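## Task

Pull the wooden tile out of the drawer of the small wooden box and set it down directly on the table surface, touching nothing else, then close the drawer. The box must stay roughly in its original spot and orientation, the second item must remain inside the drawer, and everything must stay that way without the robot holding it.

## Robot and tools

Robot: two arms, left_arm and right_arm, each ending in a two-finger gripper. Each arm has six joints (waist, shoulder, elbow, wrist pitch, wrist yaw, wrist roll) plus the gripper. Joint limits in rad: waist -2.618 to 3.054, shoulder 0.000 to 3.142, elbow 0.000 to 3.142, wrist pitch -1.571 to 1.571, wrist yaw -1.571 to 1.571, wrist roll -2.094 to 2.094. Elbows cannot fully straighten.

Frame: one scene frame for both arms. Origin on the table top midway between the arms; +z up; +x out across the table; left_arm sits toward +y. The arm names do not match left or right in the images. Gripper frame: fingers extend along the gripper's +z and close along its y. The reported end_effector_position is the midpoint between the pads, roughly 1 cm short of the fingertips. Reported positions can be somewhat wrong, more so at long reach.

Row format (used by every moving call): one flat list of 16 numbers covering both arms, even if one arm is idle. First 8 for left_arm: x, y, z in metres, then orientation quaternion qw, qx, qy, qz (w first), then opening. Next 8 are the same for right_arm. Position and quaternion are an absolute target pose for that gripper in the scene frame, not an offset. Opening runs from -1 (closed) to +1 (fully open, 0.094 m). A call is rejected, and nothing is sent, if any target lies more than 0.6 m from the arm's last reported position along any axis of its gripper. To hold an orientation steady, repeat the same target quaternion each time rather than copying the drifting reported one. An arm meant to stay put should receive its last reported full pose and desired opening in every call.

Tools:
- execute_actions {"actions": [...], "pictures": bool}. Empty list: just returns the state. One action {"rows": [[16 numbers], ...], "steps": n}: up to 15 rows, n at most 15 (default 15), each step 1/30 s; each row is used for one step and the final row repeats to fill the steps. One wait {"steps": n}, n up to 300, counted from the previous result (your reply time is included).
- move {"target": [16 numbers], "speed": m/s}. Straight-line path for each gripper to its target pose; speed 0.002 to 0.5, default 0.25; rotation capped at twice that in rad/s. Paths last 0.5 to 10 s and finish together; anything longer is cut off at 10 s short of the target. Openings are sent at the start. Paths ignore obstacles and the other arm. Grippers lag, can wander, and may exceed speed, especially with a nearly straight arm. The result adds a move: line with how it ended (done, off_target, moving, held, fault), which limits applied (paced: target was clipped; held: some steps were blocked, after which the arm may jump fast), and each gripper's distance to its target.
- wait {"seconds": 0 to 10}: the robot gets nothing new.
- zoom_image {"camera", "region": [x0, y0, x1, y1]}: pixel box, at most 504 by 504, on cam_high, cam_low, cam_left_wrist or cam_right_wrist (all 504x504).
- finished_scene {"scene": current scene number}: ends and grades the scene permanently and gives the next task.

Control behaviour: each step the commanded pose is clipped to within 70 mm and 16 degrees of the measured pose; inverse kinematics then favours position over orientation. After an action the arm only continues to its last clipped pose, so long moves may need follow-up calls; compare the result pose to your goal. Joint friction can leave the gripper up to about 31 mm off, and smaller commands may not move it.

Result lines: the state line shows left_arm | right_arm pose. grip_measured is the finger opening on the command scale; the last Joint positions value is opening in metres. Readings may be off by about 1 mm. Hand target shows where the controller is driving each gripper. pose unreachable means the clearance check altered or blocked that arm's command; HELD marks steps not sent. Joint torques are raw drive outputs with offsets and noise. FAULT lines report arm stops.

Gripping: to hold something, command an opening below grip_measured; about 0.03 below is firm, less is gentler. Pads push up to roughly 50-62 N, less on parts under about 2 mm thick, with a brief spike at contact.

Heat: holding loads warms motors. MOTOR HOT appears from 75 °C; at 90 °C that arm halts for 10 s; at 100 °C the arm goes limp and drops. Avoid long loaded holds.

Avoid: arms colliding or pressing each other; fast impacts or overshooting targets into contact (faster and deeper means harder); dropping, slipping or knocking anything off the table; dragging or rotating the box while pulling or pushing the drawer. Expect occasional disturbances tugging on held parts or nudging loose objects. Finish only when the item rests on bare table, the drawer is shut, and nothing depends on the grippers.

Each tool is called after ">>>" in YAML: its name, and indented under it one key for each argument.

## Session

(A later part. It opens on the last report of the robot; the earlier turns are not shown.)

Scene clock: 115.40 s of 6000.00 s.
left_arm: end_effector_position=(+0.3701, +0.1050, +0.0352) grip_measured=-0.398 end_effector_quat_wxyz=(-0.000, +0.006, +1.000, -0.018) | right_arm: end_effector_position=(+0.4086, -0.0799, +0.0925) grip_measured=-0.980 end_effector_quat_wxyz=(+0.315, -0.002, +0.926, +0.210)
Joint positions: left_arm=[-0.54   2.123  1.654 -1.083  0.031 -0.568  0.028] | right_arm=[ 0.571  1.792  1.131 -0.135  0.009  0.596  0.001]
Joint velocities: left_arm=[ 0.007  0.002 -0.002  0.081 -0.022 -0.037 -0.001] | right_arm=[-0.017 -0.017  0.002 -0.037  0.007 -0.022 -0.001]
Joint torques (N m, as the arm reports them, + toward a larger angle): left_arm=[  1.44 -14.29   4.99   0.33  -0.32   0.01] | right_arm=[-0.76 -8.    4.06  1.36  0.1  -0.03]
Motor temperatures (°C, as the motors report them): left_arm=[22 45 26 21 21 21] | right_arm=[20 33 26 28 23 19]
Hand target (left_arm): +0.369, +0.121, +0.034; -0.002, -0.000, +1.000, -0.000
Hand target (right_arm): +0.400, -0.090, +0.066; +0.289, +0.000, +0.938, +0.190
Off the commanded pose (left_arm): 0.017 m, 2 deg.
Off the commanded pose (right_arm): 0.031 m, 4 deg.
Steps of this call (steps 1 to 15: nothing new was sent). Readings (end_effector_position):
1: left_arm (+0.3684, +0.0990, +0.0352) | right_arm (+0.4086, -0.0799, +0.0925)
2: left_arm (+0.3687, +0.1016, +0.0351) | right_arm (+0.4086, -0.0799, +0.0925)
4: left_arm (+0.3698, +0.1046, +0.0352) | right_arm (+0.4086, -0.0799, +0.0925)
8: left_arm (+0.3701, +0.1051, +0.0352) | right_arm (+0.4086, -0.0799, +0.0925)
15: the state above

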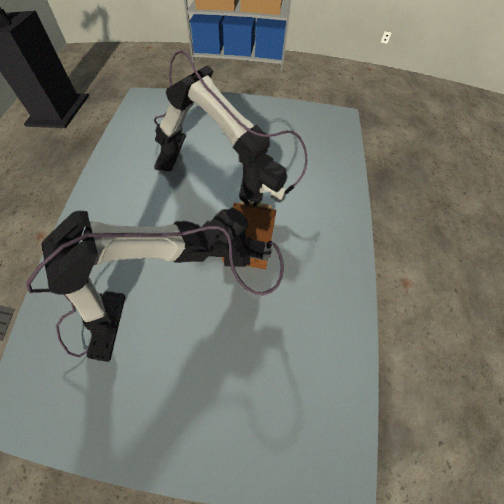

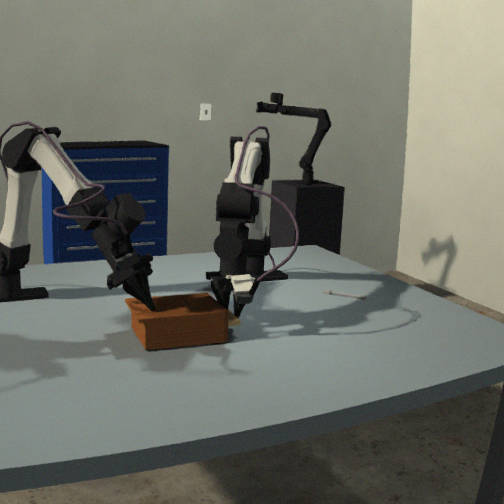

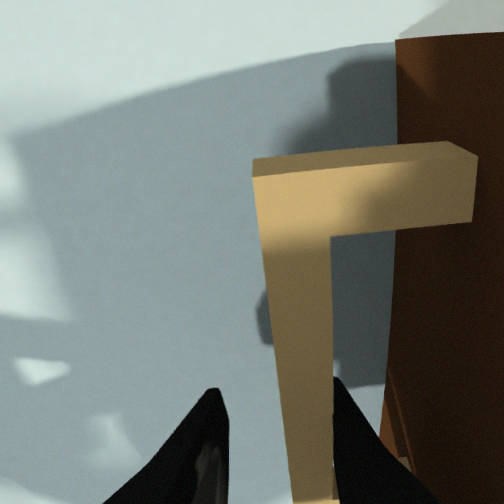

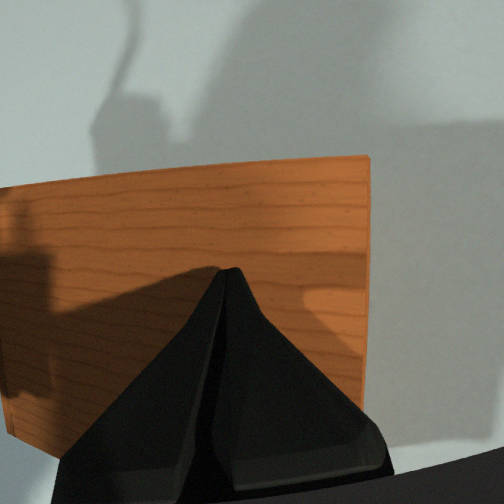

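>>> move:
  target: [0.37,0.095,0.035,0,0,1,0,-0.4, 0.33,-0.2,0.15,0.683,-0.683,0.183,-0.183,0]
  speed: 0.15

>>> move:
  target: [0.37,0.095,0.035,0,0,1,0,-0.4, 0.345,-0.17,0.078,0.683,-0.683,0.183,-0.183,0]
  speed: 0.08

Scene clock: 134.03 s of 6000.00 s.
left_arm: end_effector_position=(+0.3694, +0.1001, +0.0359) grip_measured=-0.398 end_effector_quat_wxyz=(+0.000, -0.001, +1.000, -0.004) | right_arm: end_effector_position=(+0.3285, -0.1996, +0.1461) grip_measured=-0.002 end_effector_quat_wxyz=(+0.681, -0.683, +0.187, -0.185)
Joint positions: left_arm=[-0.562  2.145  1.691 -1.113  0.006 -0.603  0.028] | right_arm=[-0.018  1.678  0.305  1.365 -1.024 -1.575  0.047]
Joint velocities: left_arm=[ 0.012  0.002  0.007  0.022  0.051 -0.022  0.   ] | right_arm=[ 0.002 -0.017 -0.002  0.037 -0.007 -0.007 -0.   ]
Joint torques (N m, as the arm reports them, + toward a larger angle): left_arm=[ -0.81 -11.8    9.53   0.26  -0.15  -0.15] | right_arm=[-1.08 -4.74  5.13  1.49  0.    0.07]
Motor temperatures (°C, as the motors report them): left_arm=[22 44 27 21 21 21] | right_arm=[20 32 26 30 23 19]
Hand target (left_arm): +0.370, +0.095, +0.035; +0.000, -0.000, +1.000, +0.000
Hand target (right_arm): +0.332, -0.201, +0.147; +0.681, -0.683, +0.182, -0.190
Off the commanded pose (left_arm): 0.005 m, 0 deg.
Off the commanded pose (right_arm): 0.004 m, 1 deg.
After step 90, 7.00 s passed at rest.
move: done

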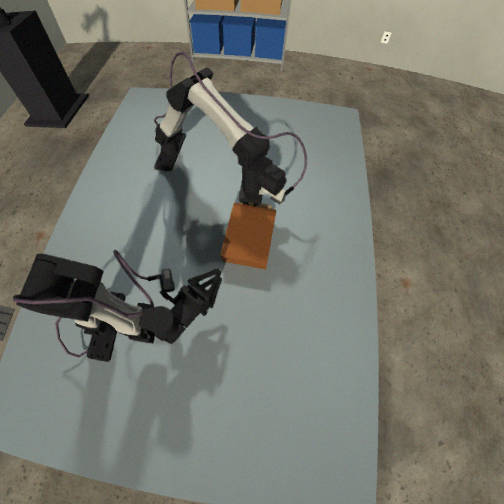

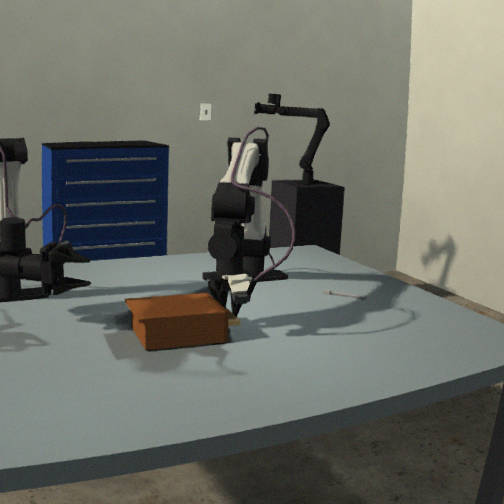

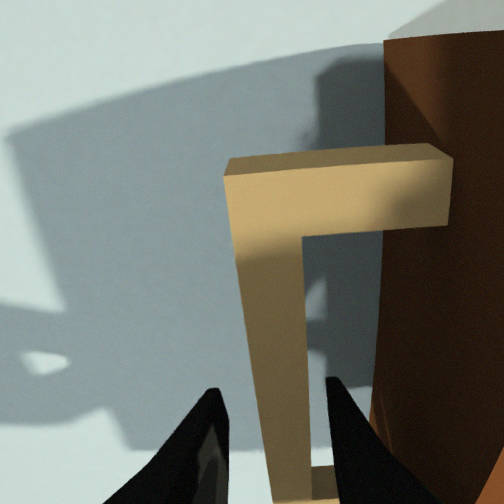

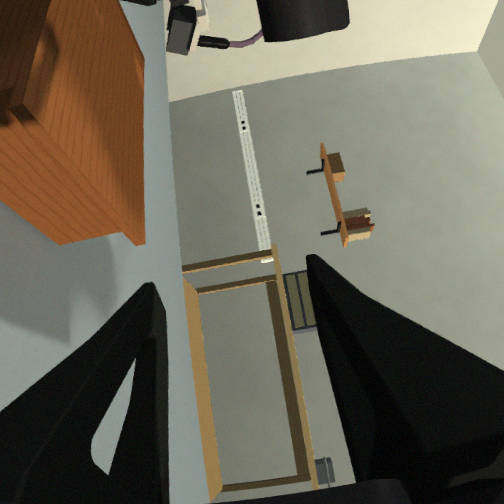

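Scene clock: 135.30 s of 6000.00 s.
left_arm: end_effector_position=(+0.3694, +0.1001, +0.0359) grip_measured=-0.398 end_effector_quat_wxyz=(+0.000, -0.001, +1.000, -0.004) | right_arm: end_effector_position=(+0.3386, -0.1725, +0.0725) grip_measured=-0.002 end_effector_quat_wxyz=(+0.657, -0.710, +0.199, -0.157)
Joint positions: left_arm=[-0.562  2.145  1.691 -1.113  0.006 -0.603  0.028] | right_arm=[ 0.085  2.043  0.358  1.538 -0.94  -1.651  0.047]
Joint velocities: left_arm=[-0.002  0.002 -0.017 -0.11  -0.066  0.007 -0.001] | right_arm=[-0.012 -0.002  0.007 -0.037 -0.051 -0.081 -0.   ]
Joint torques (N m, as the arm reports them, + toward a larger angle): left_arm=[ -0.75 -11.77   9.52   0.27  -0.15  -0.15] | right_arm=[ 0.24 -6.57  4.45  1.69 -0.01  0.04]
Motor temperatures (°C, as the motors report them): left_arm=[22 44 27 21 21 21] | right_arm=[20 32 26 30 23 19]
Hand target (left_arm): +0.370, +0.095, +0.035; +0.000, +0.000, +1.000, -0.000
Hand target (right_arm): +0.345, -0.170, +0.078; +0.661, -0.707, +0.184, -0.172
Off the commanded pose (left_arm): 0.005 m, 0 deg.
Off the commanded pose (right_arm): 0.009 m, 6 deg.
joint sent to its limit (right arm) — the command would take joint 4 (wrist pitch) past its upper limit, so that joint was sent only as far as its limit.
move: off_target (right_arm)

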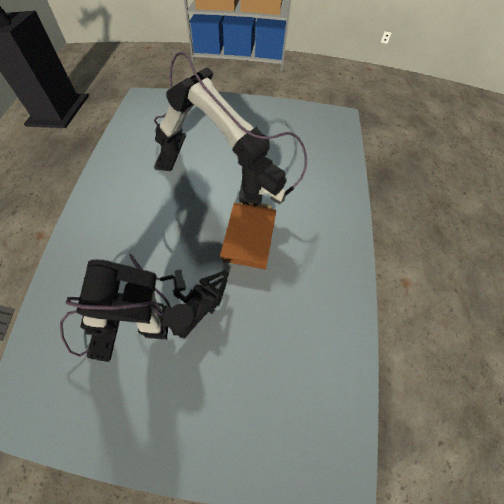

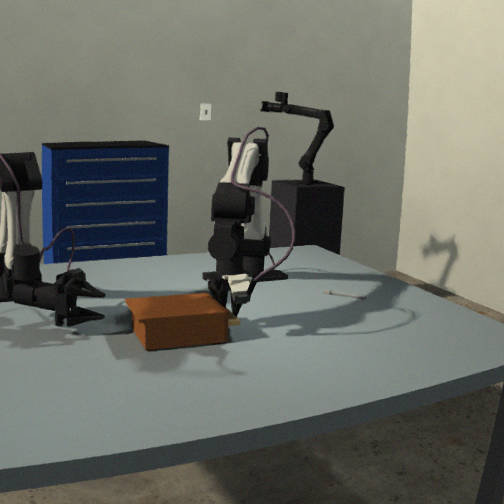

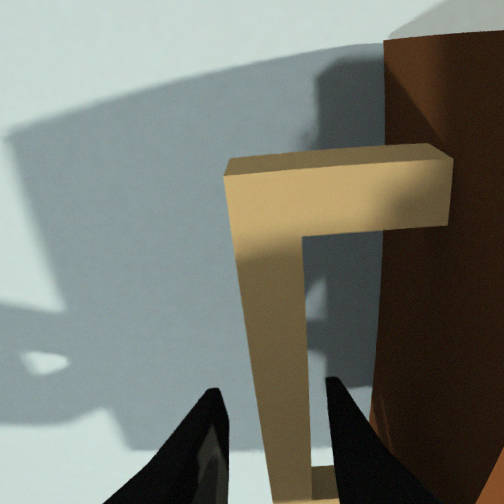

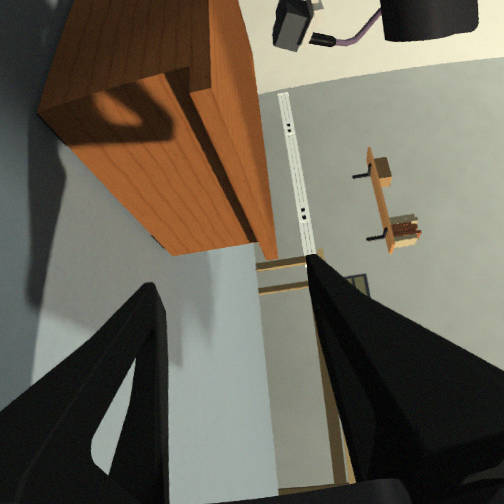

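>>> move:
  target: [0.37,0.095,0.035,0,0,1,0,-0.4, 0.385,-0.125,0.08,0.701,-0.701,0.092,-0.092,-0.2]
  speed: 0.04

Scene clock: 146.63 s of 6000.00 s.
left_arm: end_effector_position=(+0.3694, +0.1001, +0.0359) grip_measured=-0.398 end_effector_quat_wxyz=(+0.000, -0.001, +1.000, -0.004) | right_arm: end_effector_position=(+0.3817, -0.1293, +0.0792) grip_measured=-0.198 end_effector_quat_wxyz=(+0.699, -0.701, +0.100, -0.097)
Joint positions: left_arm=[-0.562  2.145  1.691 -1.113  0.006 -0.603  0.028] | right_arm=[ 0.141  2.228  0.705  1.514 -1.117 -1.574  0.038]
Joint velocities: left_arm=[ 0.012 -0.002 -0.007 -0.022  0.066  0.007 -0.001] | right_arm=[-0.002 -0.007  0.007 -0.037 -0.139 -0.007  0.   ]
Joint torques (N m, as the arm reports them, + toward a larger angle): left_arm=[ -0.78 -11.79   9.52   0.27  -0.16  -0.15] | right_arm=[ 0.19 -8.79  5.32  1.36 -0.01  0.26]
Motor temperatures (°C, as the motors report them): left_arm=[22 43 28 21 21 21] | right_arm=[20 31 26 31 23 19]
Hand target (left_arm): +0.370, +0.095, +0.035; +0.000, +0.000, +1.000, -0.000
Hand target (right_arm): +0.384, -0.125, +0.081; +0.702, -0.700, +0.092, -0.093
Off the commanded pose (left_arm): 0.005 m, 0 deg.
Off the commanded pose (right_arm): 0.006 m, 1 deg.
After step 90, 4.77 s passed at rest.
move: done

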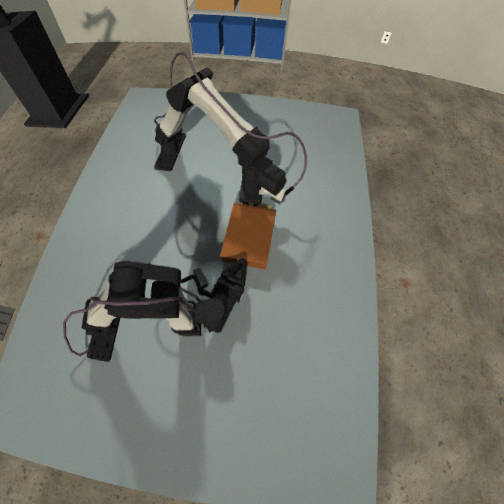

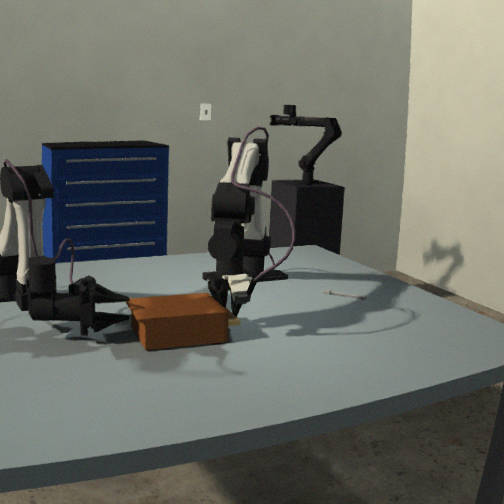

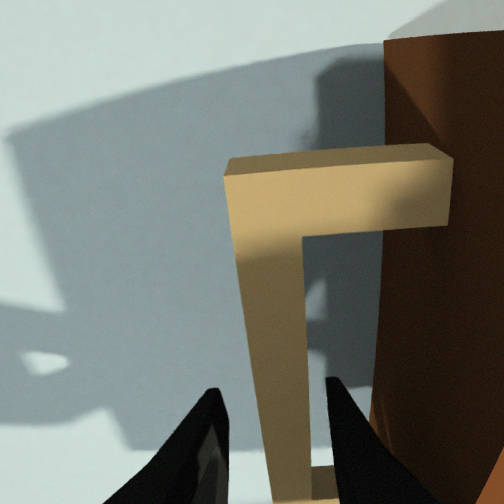

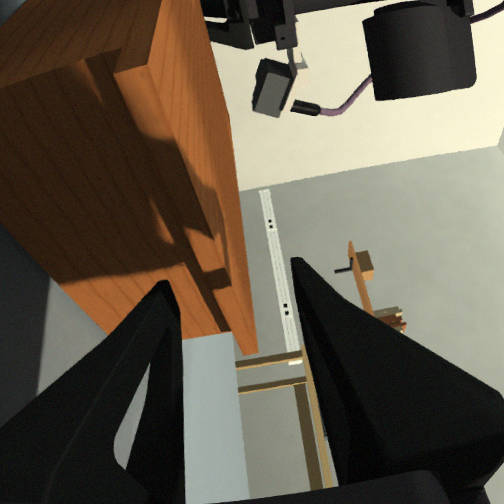

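Lip slightly below centre. Advance.

>>> move:
  target: [0.37,0.095,0.035,0,0,1,0,-0.4, 0.39,-0.10,0.075,0.701,-0.701,0.092,-0.092,-0.2]
  speed: 0.02

Scene clock: 152.73 s of 6000.00 s.
left_arm: end_effector_position=(+0.3691, +0.1016, +0.0359) grip_measured=-0.398 end_effector_quat_wxyz=(+0.000, -0.002, +1.000, -0.000) | right_arm: end_effector_position=(+0.3857, -0.1082, +0.0742) grip_measured=-0.198 end_effector_quat_wxyz=(+0.699, -0.702, +0.098, -0.092)
Joint positions: left_arm=[-0.562  2.145  1.691 -1.117  0.    -0.603  0.028] | right_arm=[ 0.199  2.262  0.751  1.502 -1.07  -1.572  0.038]
Joint velocities: left_arm=[-0.007 -0.002 -0.002  0.051 -0.007  0.007  0.   ] | right_arm=[-0.002 -0.007 -0.002 -0.037  0.022 -0.022 -0.001]
Joint torques (N m, as the arm reports them, + toward a larger angle): left_arm=[ -0.78 -11.76   9.54   0.29  -0.11  -0.15] | right_arm=[ 1.03 -9.21  5.8   1.34  0.19  0.13]
Motor temperatures (°C, as the motors report them): left_arm=[22 42 29 21 21 21] | right_arm=[20 32 26 31 23 19]
Hand target (left_arm): +0.370, +0.095, +0.035; +0.000, -0.000, +1.000, -0.000
Hand target (right_arm): +0.389, -0.100, +0.075; +0.701, -0.701, +0.092, -0.092
Off the commanded pose (left_arm): 0.007 m, 0 deg.
Off the commanded pose (right_arm): 0.009 m, 1 deg.
After step 90, 1.33 s passed at rest.
move: done

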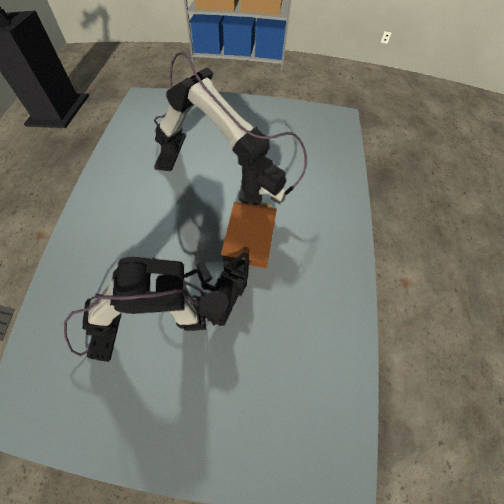

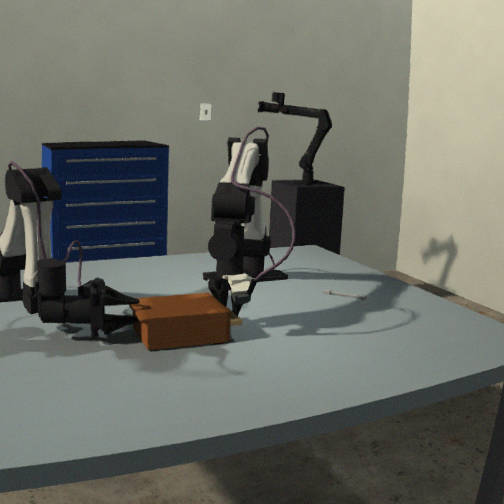

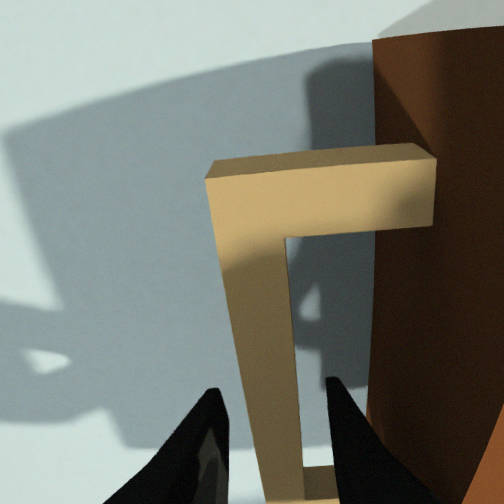

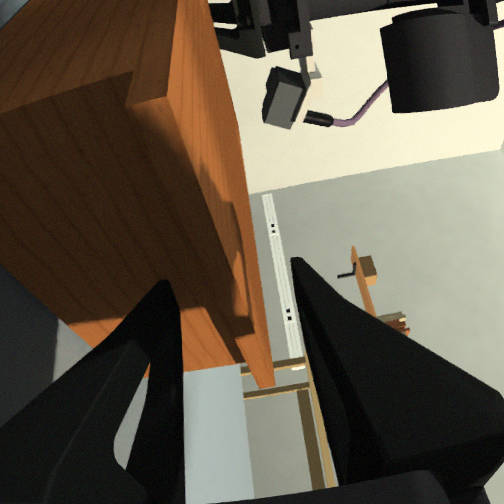

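>>> move:
  target: [0.37,0.10,0.035,0,0,1,0,-0.4, 0.386,-0.108,0.074,0.701,-0.701,0.092,-0.092,-1]
  speed: 0.02

>>> move:
  target: [0.37,0.17,0.035,0,0,1,0,-0.4, 0.386,-0.135,0.074,0.701,-0.701,0.092,-0.092,-1]
  speed: 0.025

Scene clock: 161.07 s of 6000.00 s.
left_arm: end_effector_position=(+0.3690, +0.1021, +0.0359) grip_measured=-0.398 end_effector_quat_wxyz=(+0.000, -0.002, +1.000, +0.001) | right_arm: end_effector_position=(+0.3859, -0.1082, +0.0752) grip_measured=-0.862 end_effector_quat_wxyz=(+0.700, -0.702, +0.093, -0.098)
Joint positions: left_arm=[-0.562  2.145  1.691 -1.118 -0.002 -0.603  0.028] | right_arm=[ 0.199  2.263  0.751  1.509 -1.069 -1.582  0.006]
Joint velocities: left_arm=[-0.012  0.002  0.002  0.007 -0.037  0.022 -0.001] | right_arm=[-0.007 -0.007  0.007 -0.022 -0.022 -0.066  0.   ]
Joint torques (N m, as the arm reports them, + toward a larger angle): left_arm=[ -0.11 -12.64   8.11   0.37  -0.08  -0.04] | right_arm=[-0.45 -9.25  3.91  1.43 -0.06  0.24]
Motor temperatures (°C, as the motors report them): left_arm=[22 42 29 21 21 21] | right_arm=[20 32 27 31 23 19]
Hand target (left_arm): +0.370, +0.100, +0.035; -0.000, -0.000, +1.000, +0.000
Hand target (right_arm): +0.386, -0.108, +0.074; +0.701, -0.701, +0.092, -0.092
Off the commanded pose (left_arm): 0.002 m, 0 deg.
Off the commanded pose (right_arm): 0.001 m, 1 deg.
After step 90, 4.63 s passed at rest.
move: done

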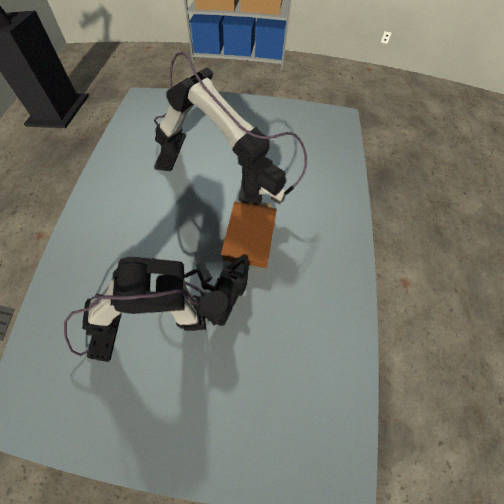

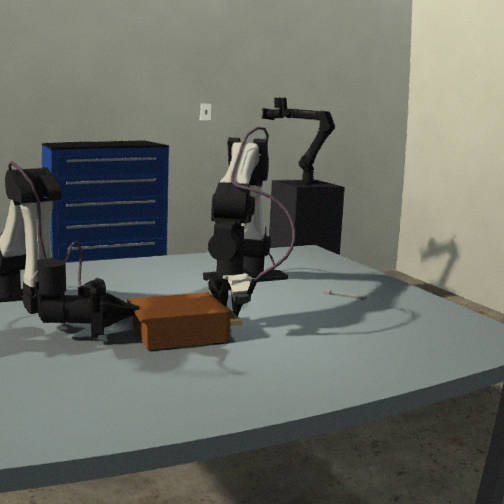

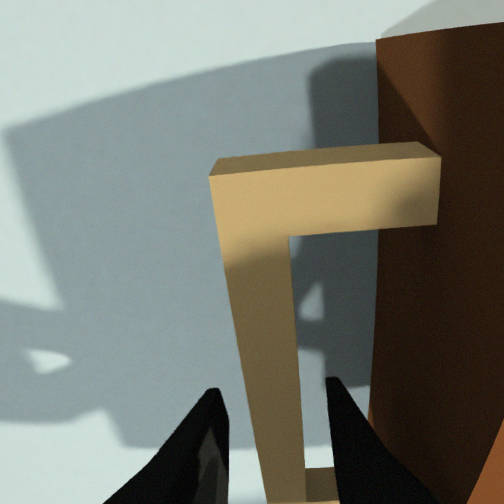

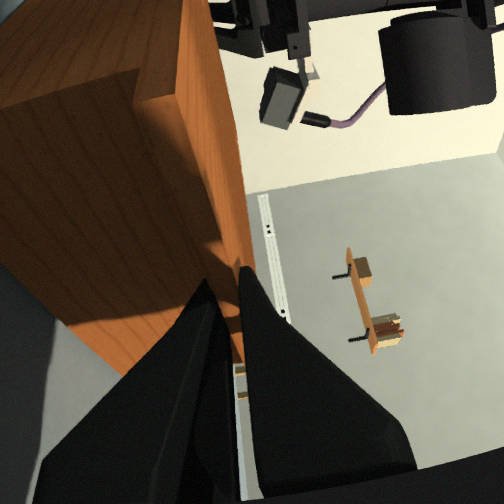

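Scene clock: 164.10 s of 6000.00 s.
left_arm: end_effector_position=(+0.3696, +0.1338, +0.0391) grip_measured=-0.398 end_effector_quat_wxyz=(-0.002, +0.015, +0.998, -0.054) | right_arm: end_effector_position=(+0.3850, -0.1236, +0.0749) grip_measured=-0.862 end_effector_quat_wxyz=(+0.700, -0.703, +0.082, -0.091)
Joint positions: left_arm=[-0.451  2.033  1.529 -1.02   0.098 -0.46   0.028] | right_arm=[ 0.149  2.263  0.751  1.507 -1.144 -1.588  0.006]
Joint velocities: left_arm=[ 0.002 -0.007  0.002  0.022 -0.081  0.022 -0.001] | right_arm=[-0.002  0.012  0.007 -0.022 -0.007 -0.007 -0.001]
Joint torques (N m, as the arm reports them, + toward a larger angle): left_arm=[  2.8  -13.49   4.75   0.17  -0.8    0.03] | right_arm=[-2.77 -9.76  2.16  1.53 -0.09  0.32]
Motor temperatures (°C, as the motors report them): left_arm=[22 42 29 21 21 21] | right_arm=[20 32 26 31 23 19]
Hand target (left_arm): +0.369, +0.167, +0.035; -0.002, +0.001, +1.000, -0.003
Hand target (right_arm): +0.386, -0.135, +0.074; +0.701, -0.701, +0.092, -0.092
Off the commanded pose (left_arm): 0.036 m, 6 deg.
Off the commanded pose (right_arm): 0.011 m, 1 deg.
move: off_target (left_arm, right_arm)

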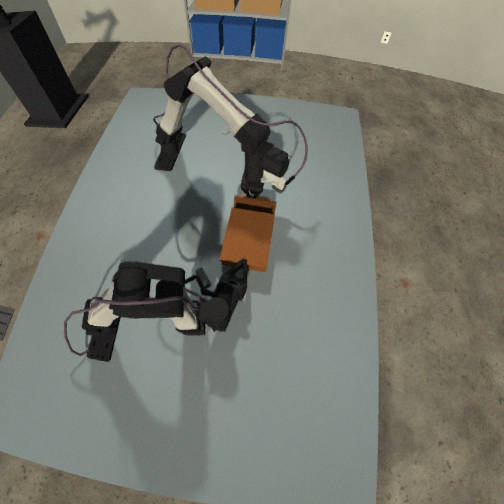

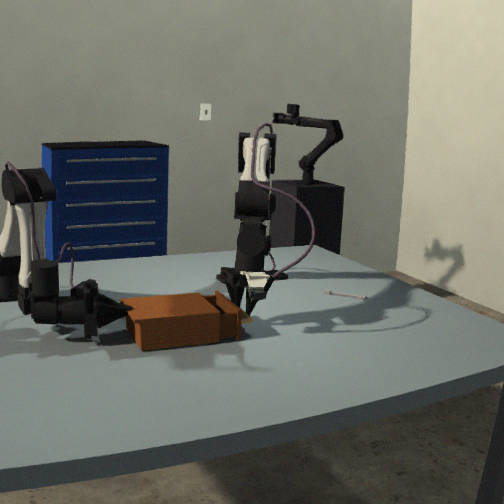

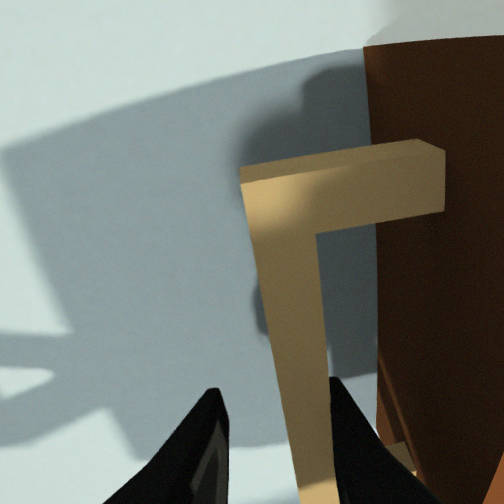

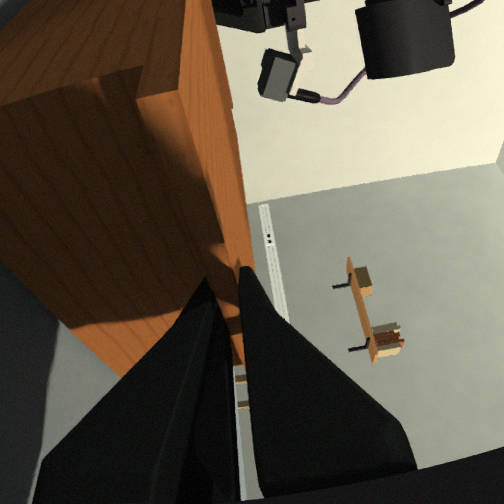

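>>> move:
  target: [0.375,0.25,0.03,0,0,1,0,-0.4, 0.386,-0.14,0.074,0.701,-0.701,0.092,-0.092,-1]
  speed: 0.025

Scene clock: 173.83 s of 6000.00 s.
left_arm: end_effector_position=(+0.3770, +0.2165, +0.0344) grip_measured=-0.398 end_effector_quat_wxyz=(-0.001, +0.014, +0.999, -0.052) | right_arm: end_effector_position=(+0.3863, -0.1291, +0.0748) grip_measured=-0.862 end_effector_quat_wxyz=(+0.700, -0.703, +0.082, -0.092)
Joint positions: left_arm=[-0.239  1.955  1.397 -0.987  0.1   -0.251  0.028] | right_arm=[ 0.132  2.263  0.751  1.506 -1.159 -1.592  0.006]
Joint velocities: left_arm=[ 0.002 -0.002  0.007  0.051 -0.081 -0.051 -0.   ] | right_arm=[-0.012 -0.002 -0.017  0.037  0.051 -0.022 -0.001]
Joint torques (N m, as the arm reports them, + toward a larger angle): left_arm=[  2.77 -12.39   4.74   0.36  -0.79   0.03] | right_arm=[ -2.49 -10.04   2.05   1.57  -0.09   0.31]
Motor temperatures (°C, as the motors report them): left_arm=[22 42 28 21 21 21] | right_arm=[20 33 26 31 23 19]
Hand target (left_arm): +0.375, +0.247, +0.031; -0.001, +0.000, +1.000, -0.004
Hand target (right_arm): +0.386, -0.140, +0.074; +0.701, -0.702, +0.092, -0.092
Off the commanded pose (left_arm): 0.034 m, 6 deg.
Off the commanded pose (right_arm): 0.011 m, 1 deg.
After step 90, 1.80 s passed at rest.
move: off_target (left_arm, right_arm)

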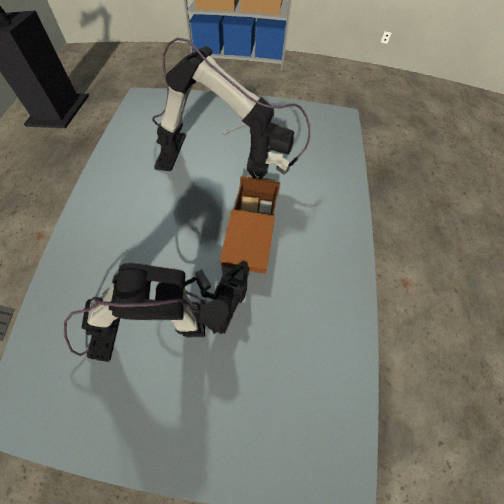

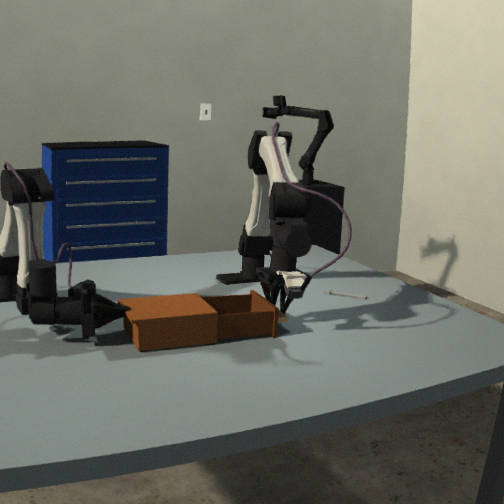

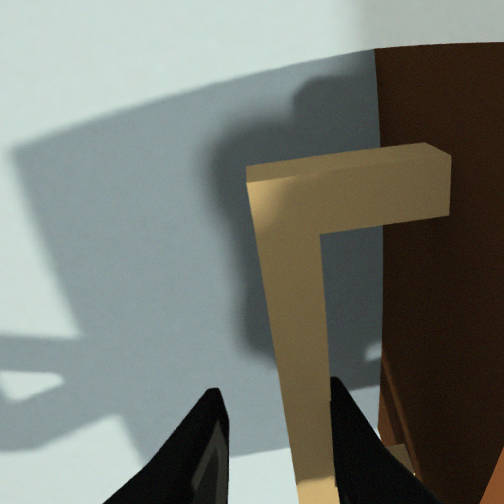

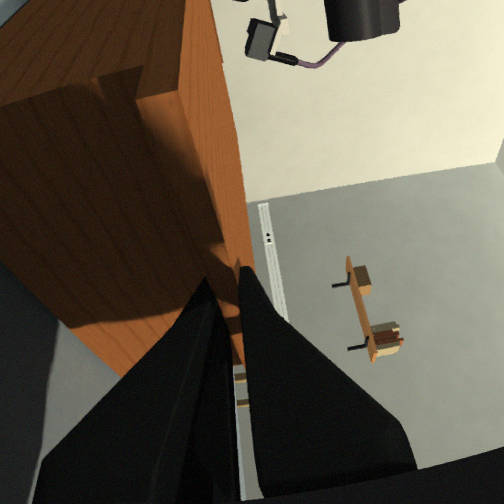

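>>> move:
  target: [0.375,0.212,0.13,0,0,1,0,-0.4, 0.386,-0.13,0.074,0.701,-0.701,0.092,-0.092,-1]
  speed: 0.06

>>> move:
  target: [0.35,0.12,0.14,0,0,1,0,0.2, 0.386,-0.13,0.074,0.701,-0.701,0.092,-0.092,-1]
  speed: 0.1

Scene clock: 182.00 s of 6000.00 s.
left_arm: end_effector_position=(+0.3743, +0.2162, +0.1239) grip_measured=-0.398 end_effector_quat_wxyz=(-0.006, -0.002, +1.000, -0.001) | right_arm: end_effector_position=(+0.3868, -0.1290, +0.0747) grip_measured=-0.862 end_effector_quat_wxyz=(+0.700, -0.703, +0.082, -0.094)
Joint positions: left_arm=[-0.287  1.932  1.728 -1.378  0.005 -0.329  0.028] | right_arm=[ 0.133  2.263  0.751  1.505 -1.155 -1.594  0.006]
Joint velocities: left_arm=[ 0.002 -0.012 -0.012 -0.007 -0.051  0.007 -0.001] | right_arm=[ 0.012 -0.002  0.002  0.007 -0.007  0.007 -0.   ]
Joint torques (N m, as the arm reports them, + toward a larger angle): left_arm=[ -0.81 -11.17   9.56   0.23  -0.14  -0.14] | right_arm=[-0.37 -9.85  2.47  1.47  0.09  0.36]
Motor temperatures (°C, as the motors report them): left_arm=[23 42 28 21 21 21] | right_arm=[20 34 26 32 23 19]
Hand target (left_arm): +0.376, +0.212, +0.130; +0.001, -0.000, +1.000, +0.001
Hand target (right_arm): +0.386, -0.130, +0.074; +0.701, -0.701, +0.092, -0.092
Off the commanded pose (left_arm): 0.007 m, 1 deg.
Off the commanded pose (right_arm): 0.001 m, 1 deg.
After step 90, 3.03 s passed at rest.
move: done

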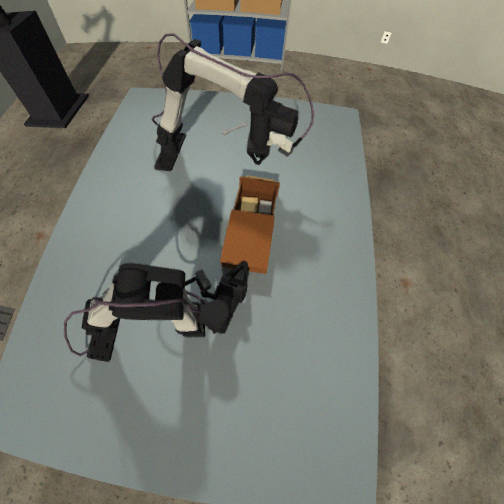

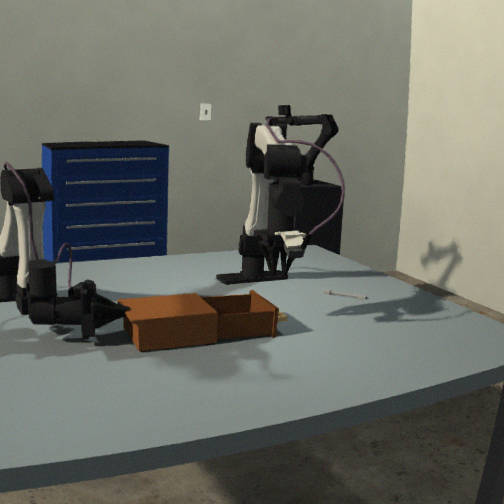

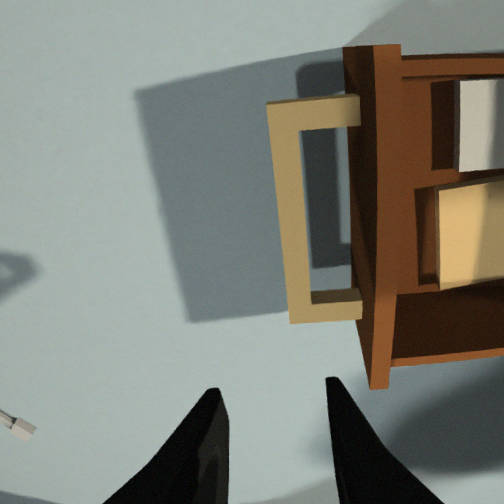

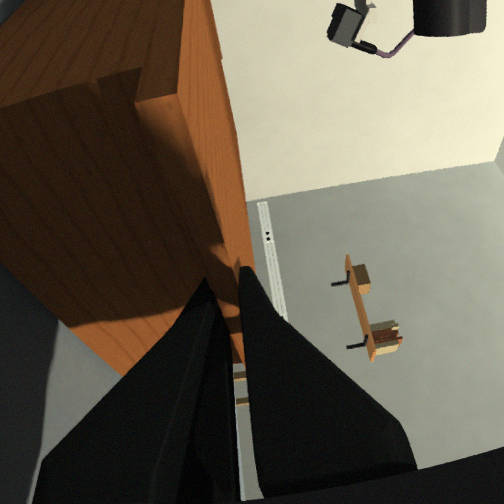

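Scene clock: 183.50 s of 6000.00 s.
left_arm: end_effector_position=(+0.3482, +0.1245, +0.1400) grip_measured=+0.198 end_effector_quat_wxyz=(+0.000, +0.003, +1.000, -0.001) | right_arm: end_effector_position=(+0.3868, -0.1290, +0.0747) grip_measured=-0.862 end_effector_quat_wxyz=(+0.700, -0.703, +0.082, -0.094)
Joint positions: left_arm=[-0.542  1.997  1.885 -1.457  0.002 -0.576  0.056] | right_arm=[ 0.133  2.263  0.751  1.505 -1.155 -1.595  0.006]
Joint velocities: left_arm=[-0.007  0.002  0.002  0.007 -0.066 -0.022 -0.   ] | right_arm=[-0.002  0.002  0.022 -0.051 -0.007 -0.051 -0.001]
Joint torques (N m, as the arm reports them, + toward a larger angle): left_arm=[ -0.43 -10.4    9.58   0.26  -0.14  -0.17] | right_arm=[-0.44 -9.77  2.43  1.49  0.14  0.38]
Motor temperatures (°C, as the motors report them): left_arm=[22 42 29 21 21 21] | right_arm=[20 34 26 32 23 19]
Hand target (left_arm): +0.350, +0.122, +0.140; -0.000, +0.000, +1.000, +0.003
Hand target (right_arm): +0.386, -0.130, +0.074; +0.701, -0.701, +0.092, -0.092
Off the commanded pose (left_arm): 0.005 m, 0 deg.
Off the commanded pose (right_arm): 0.002 m, 1 deg.
move: done

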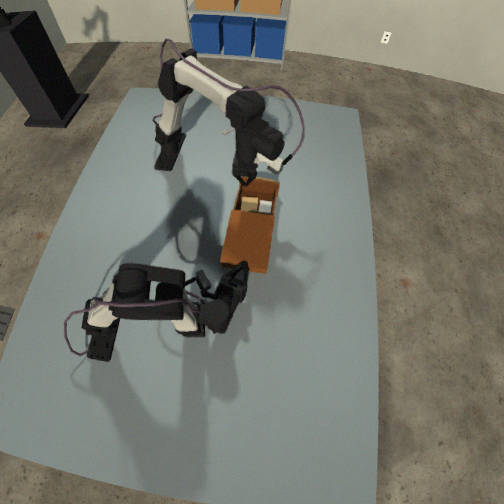

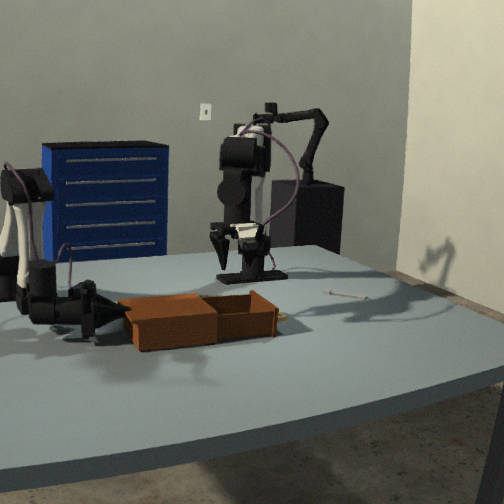

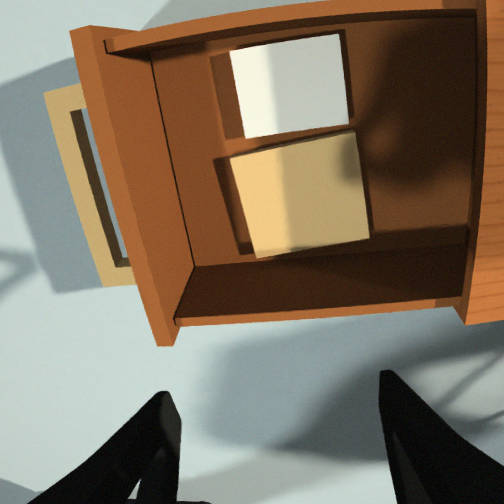

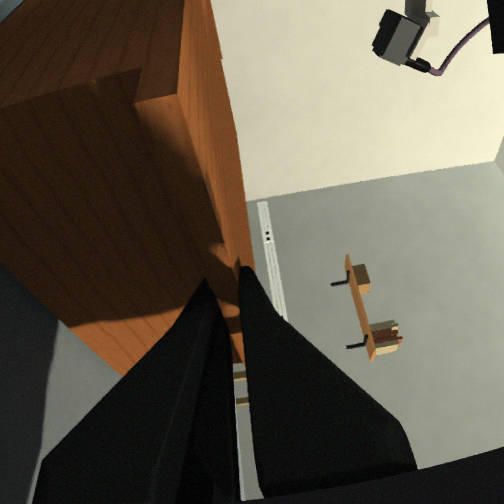

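>>> move:
  target: [0.365,0.10,0.085,0,0,1,0,0.5, 0.386,-0.13,0.074,0.701,-0.701,0.092,-0.092,-1]
  speed: 0.05

Scene clock: 191.77 s of 6000.00 s.
left_arm: end_effector_position=(+0.3698, +0.1025, +0.0971) grip_measured=+0.498 end_effector_quat_wxyz=(+0.010, -0.002, +1.000, -0.008) | right_arm: end_effector_position=(+0.3868, -0.1290, +0.0747) grip_measured=-0.862 end_effector_quat_wxyz=(+0.700, -0.703, +0.082, -0.094)
Joint positions: left_arm=[-0.558  2.093  1.855 -1.308  0.002 -0.6    0.07 ] | right_arm=[ 0.133  2.263  0.751  1.505 -1.155 -1.594  0.006]
Joint velocities: left_arm=[-0.022 -0.002 -0.007 -0.022 -0.007  0.037 -0.001] | right_arm=[-0.007  0.002  0.012 -0.066 -0.007 -0.022  0.001]
Joint torques (N m, as the arm reports them, + toward a larger angle): left_arm=[ -0.81 -11.73   5.4    0.55  -0.12  -0.16] | right_arm=[-0.37 -9.83  2.35  1.52  0.1   0.36]
Motor temperatures (°C, as the motors report them): left_arm=[22 41 29 21 21 21] | right_arm=[20 34 25 32 23 19]
Hand target (left_arm): +0.364, +0.101, +0.085; -0.000, -0.000, +1.000, +0.001
Hand target (right_arm): +0.386, -0.130, +0.074; +0.701, -0.701, +0.092, -0.092
Off the commanded pose (left_arm): 0.013 m, 1 deg.
Off the commanded pose (right_arm): 0.002 m, 1 deg.
After step 90, 3.63 s passed at rest.
move: off_target (left_arm)

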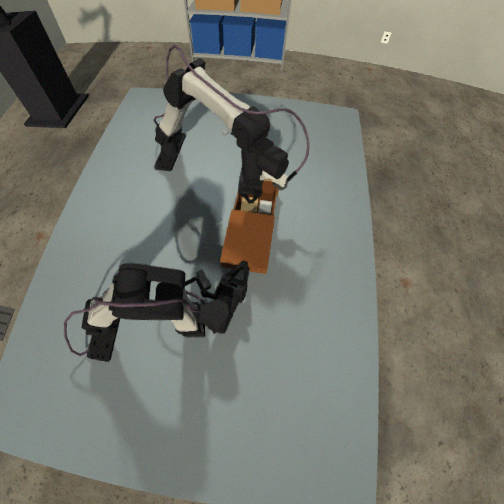

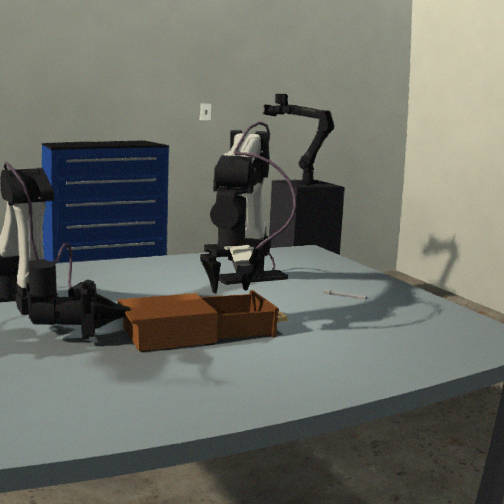

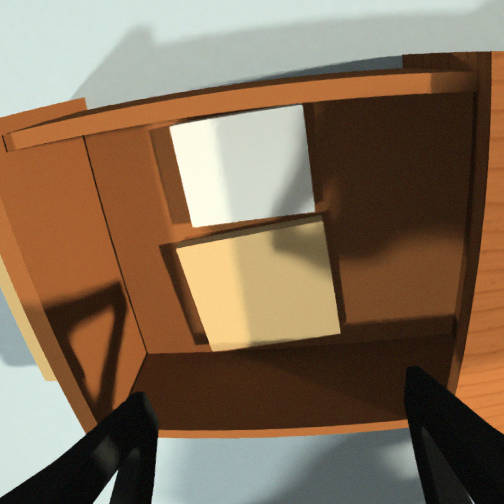

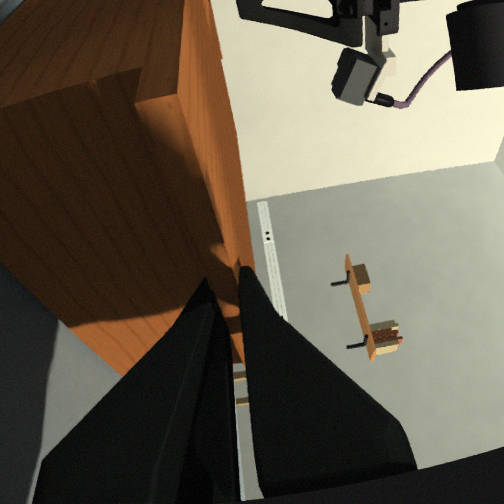

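>>> move:
  target: [0.36,0.106,0.045,0,0,1,0,0.5, 0.386,-0.13,0.074,0.701,-0.701,0.092,-0.092,-1]
  speed: 0.03

Scene clock: 198.63 s of 6000.00 s.
left_arm: end_effector_position=(+0.3645, +0.1061, +0.0530) grip_measured=+0.498 end_effector_quat_wxyz=(+0.005, -0.002, +1.000, -0.005) | right_arm: end_effector_position=(+0.3868, -0.1290, +0.0747) grip_measured=-0.862 end_effector_quat_wxyz=(+0.700, -0.703, +0.082, -0.094)
Joint positions: left_arm=[-0.558  2.093  1.679 -1.144  0.002 -0.6    0.07 ] | right_arm=[ 0.133  2.263  0.751  1.505 -1.155 -1.594  0.006]
Joint velocities: left_arm=[ 0.022 -0.007  0.012  0.037 -0.007  0.081  0.001] | right_arm=[ 0.012 -0.017 -0.017  0.007  0.007 -0.007  0.001]
Joint torques (N m, as the arm reports them, + toward a larger angle): left_arm=[ -0.39 -12.56   5.17   0.5   -0.12  -0.1 ] | right_arm=[ -0.34 -10.     2.28   1.53   0.12   0.34]
Motor temperatures (°C, as the motors report them): left_arm=[22 41 29 21 21 21] | right_arm=[20 34 25 32 23 19]
Hand target (left_arm): +0.360, +0.106, +0.045; +0.000, -0.000, +1.000, +0.000
Hand target (right_arm): +0.386, -0.130, +0.074; +0.701, -0.701, +0.092, -0.092
Off the commanded pose (left_arm): 0.009 m, 1 deg.
Off the commanded pose (right_arm): 0.002 m, 1 deg.
After step 90, 1.83 s passed at rest.
move: done

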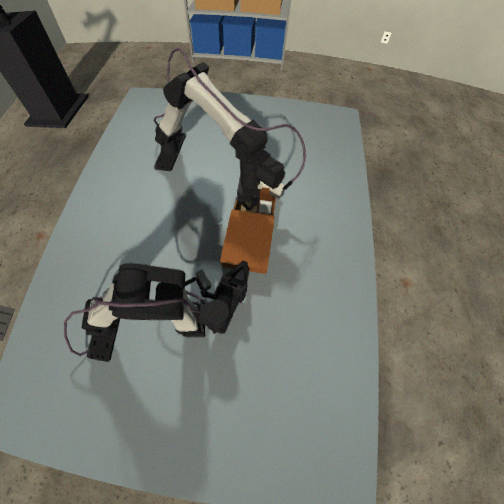

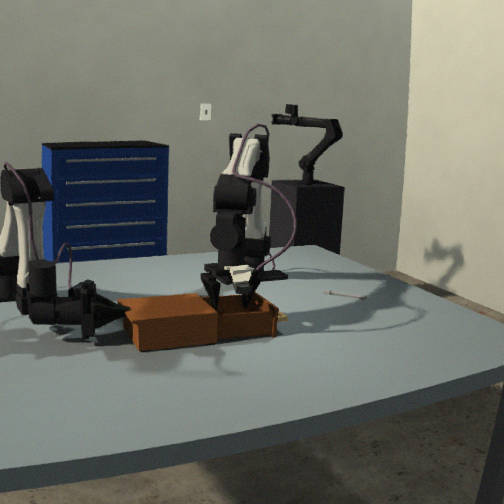

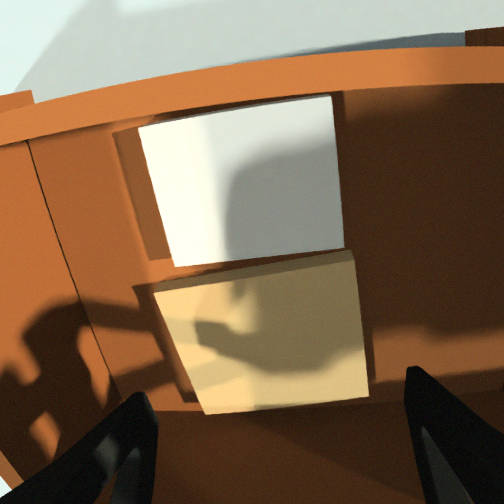

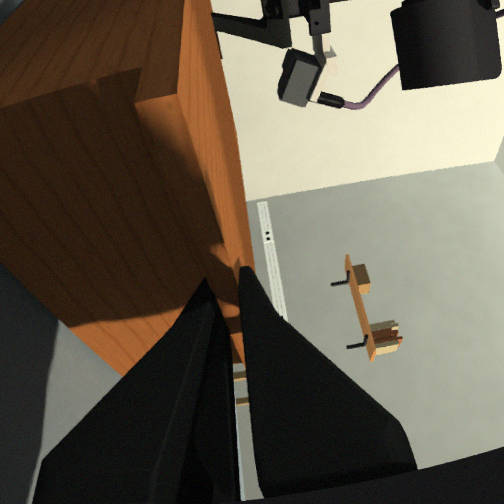

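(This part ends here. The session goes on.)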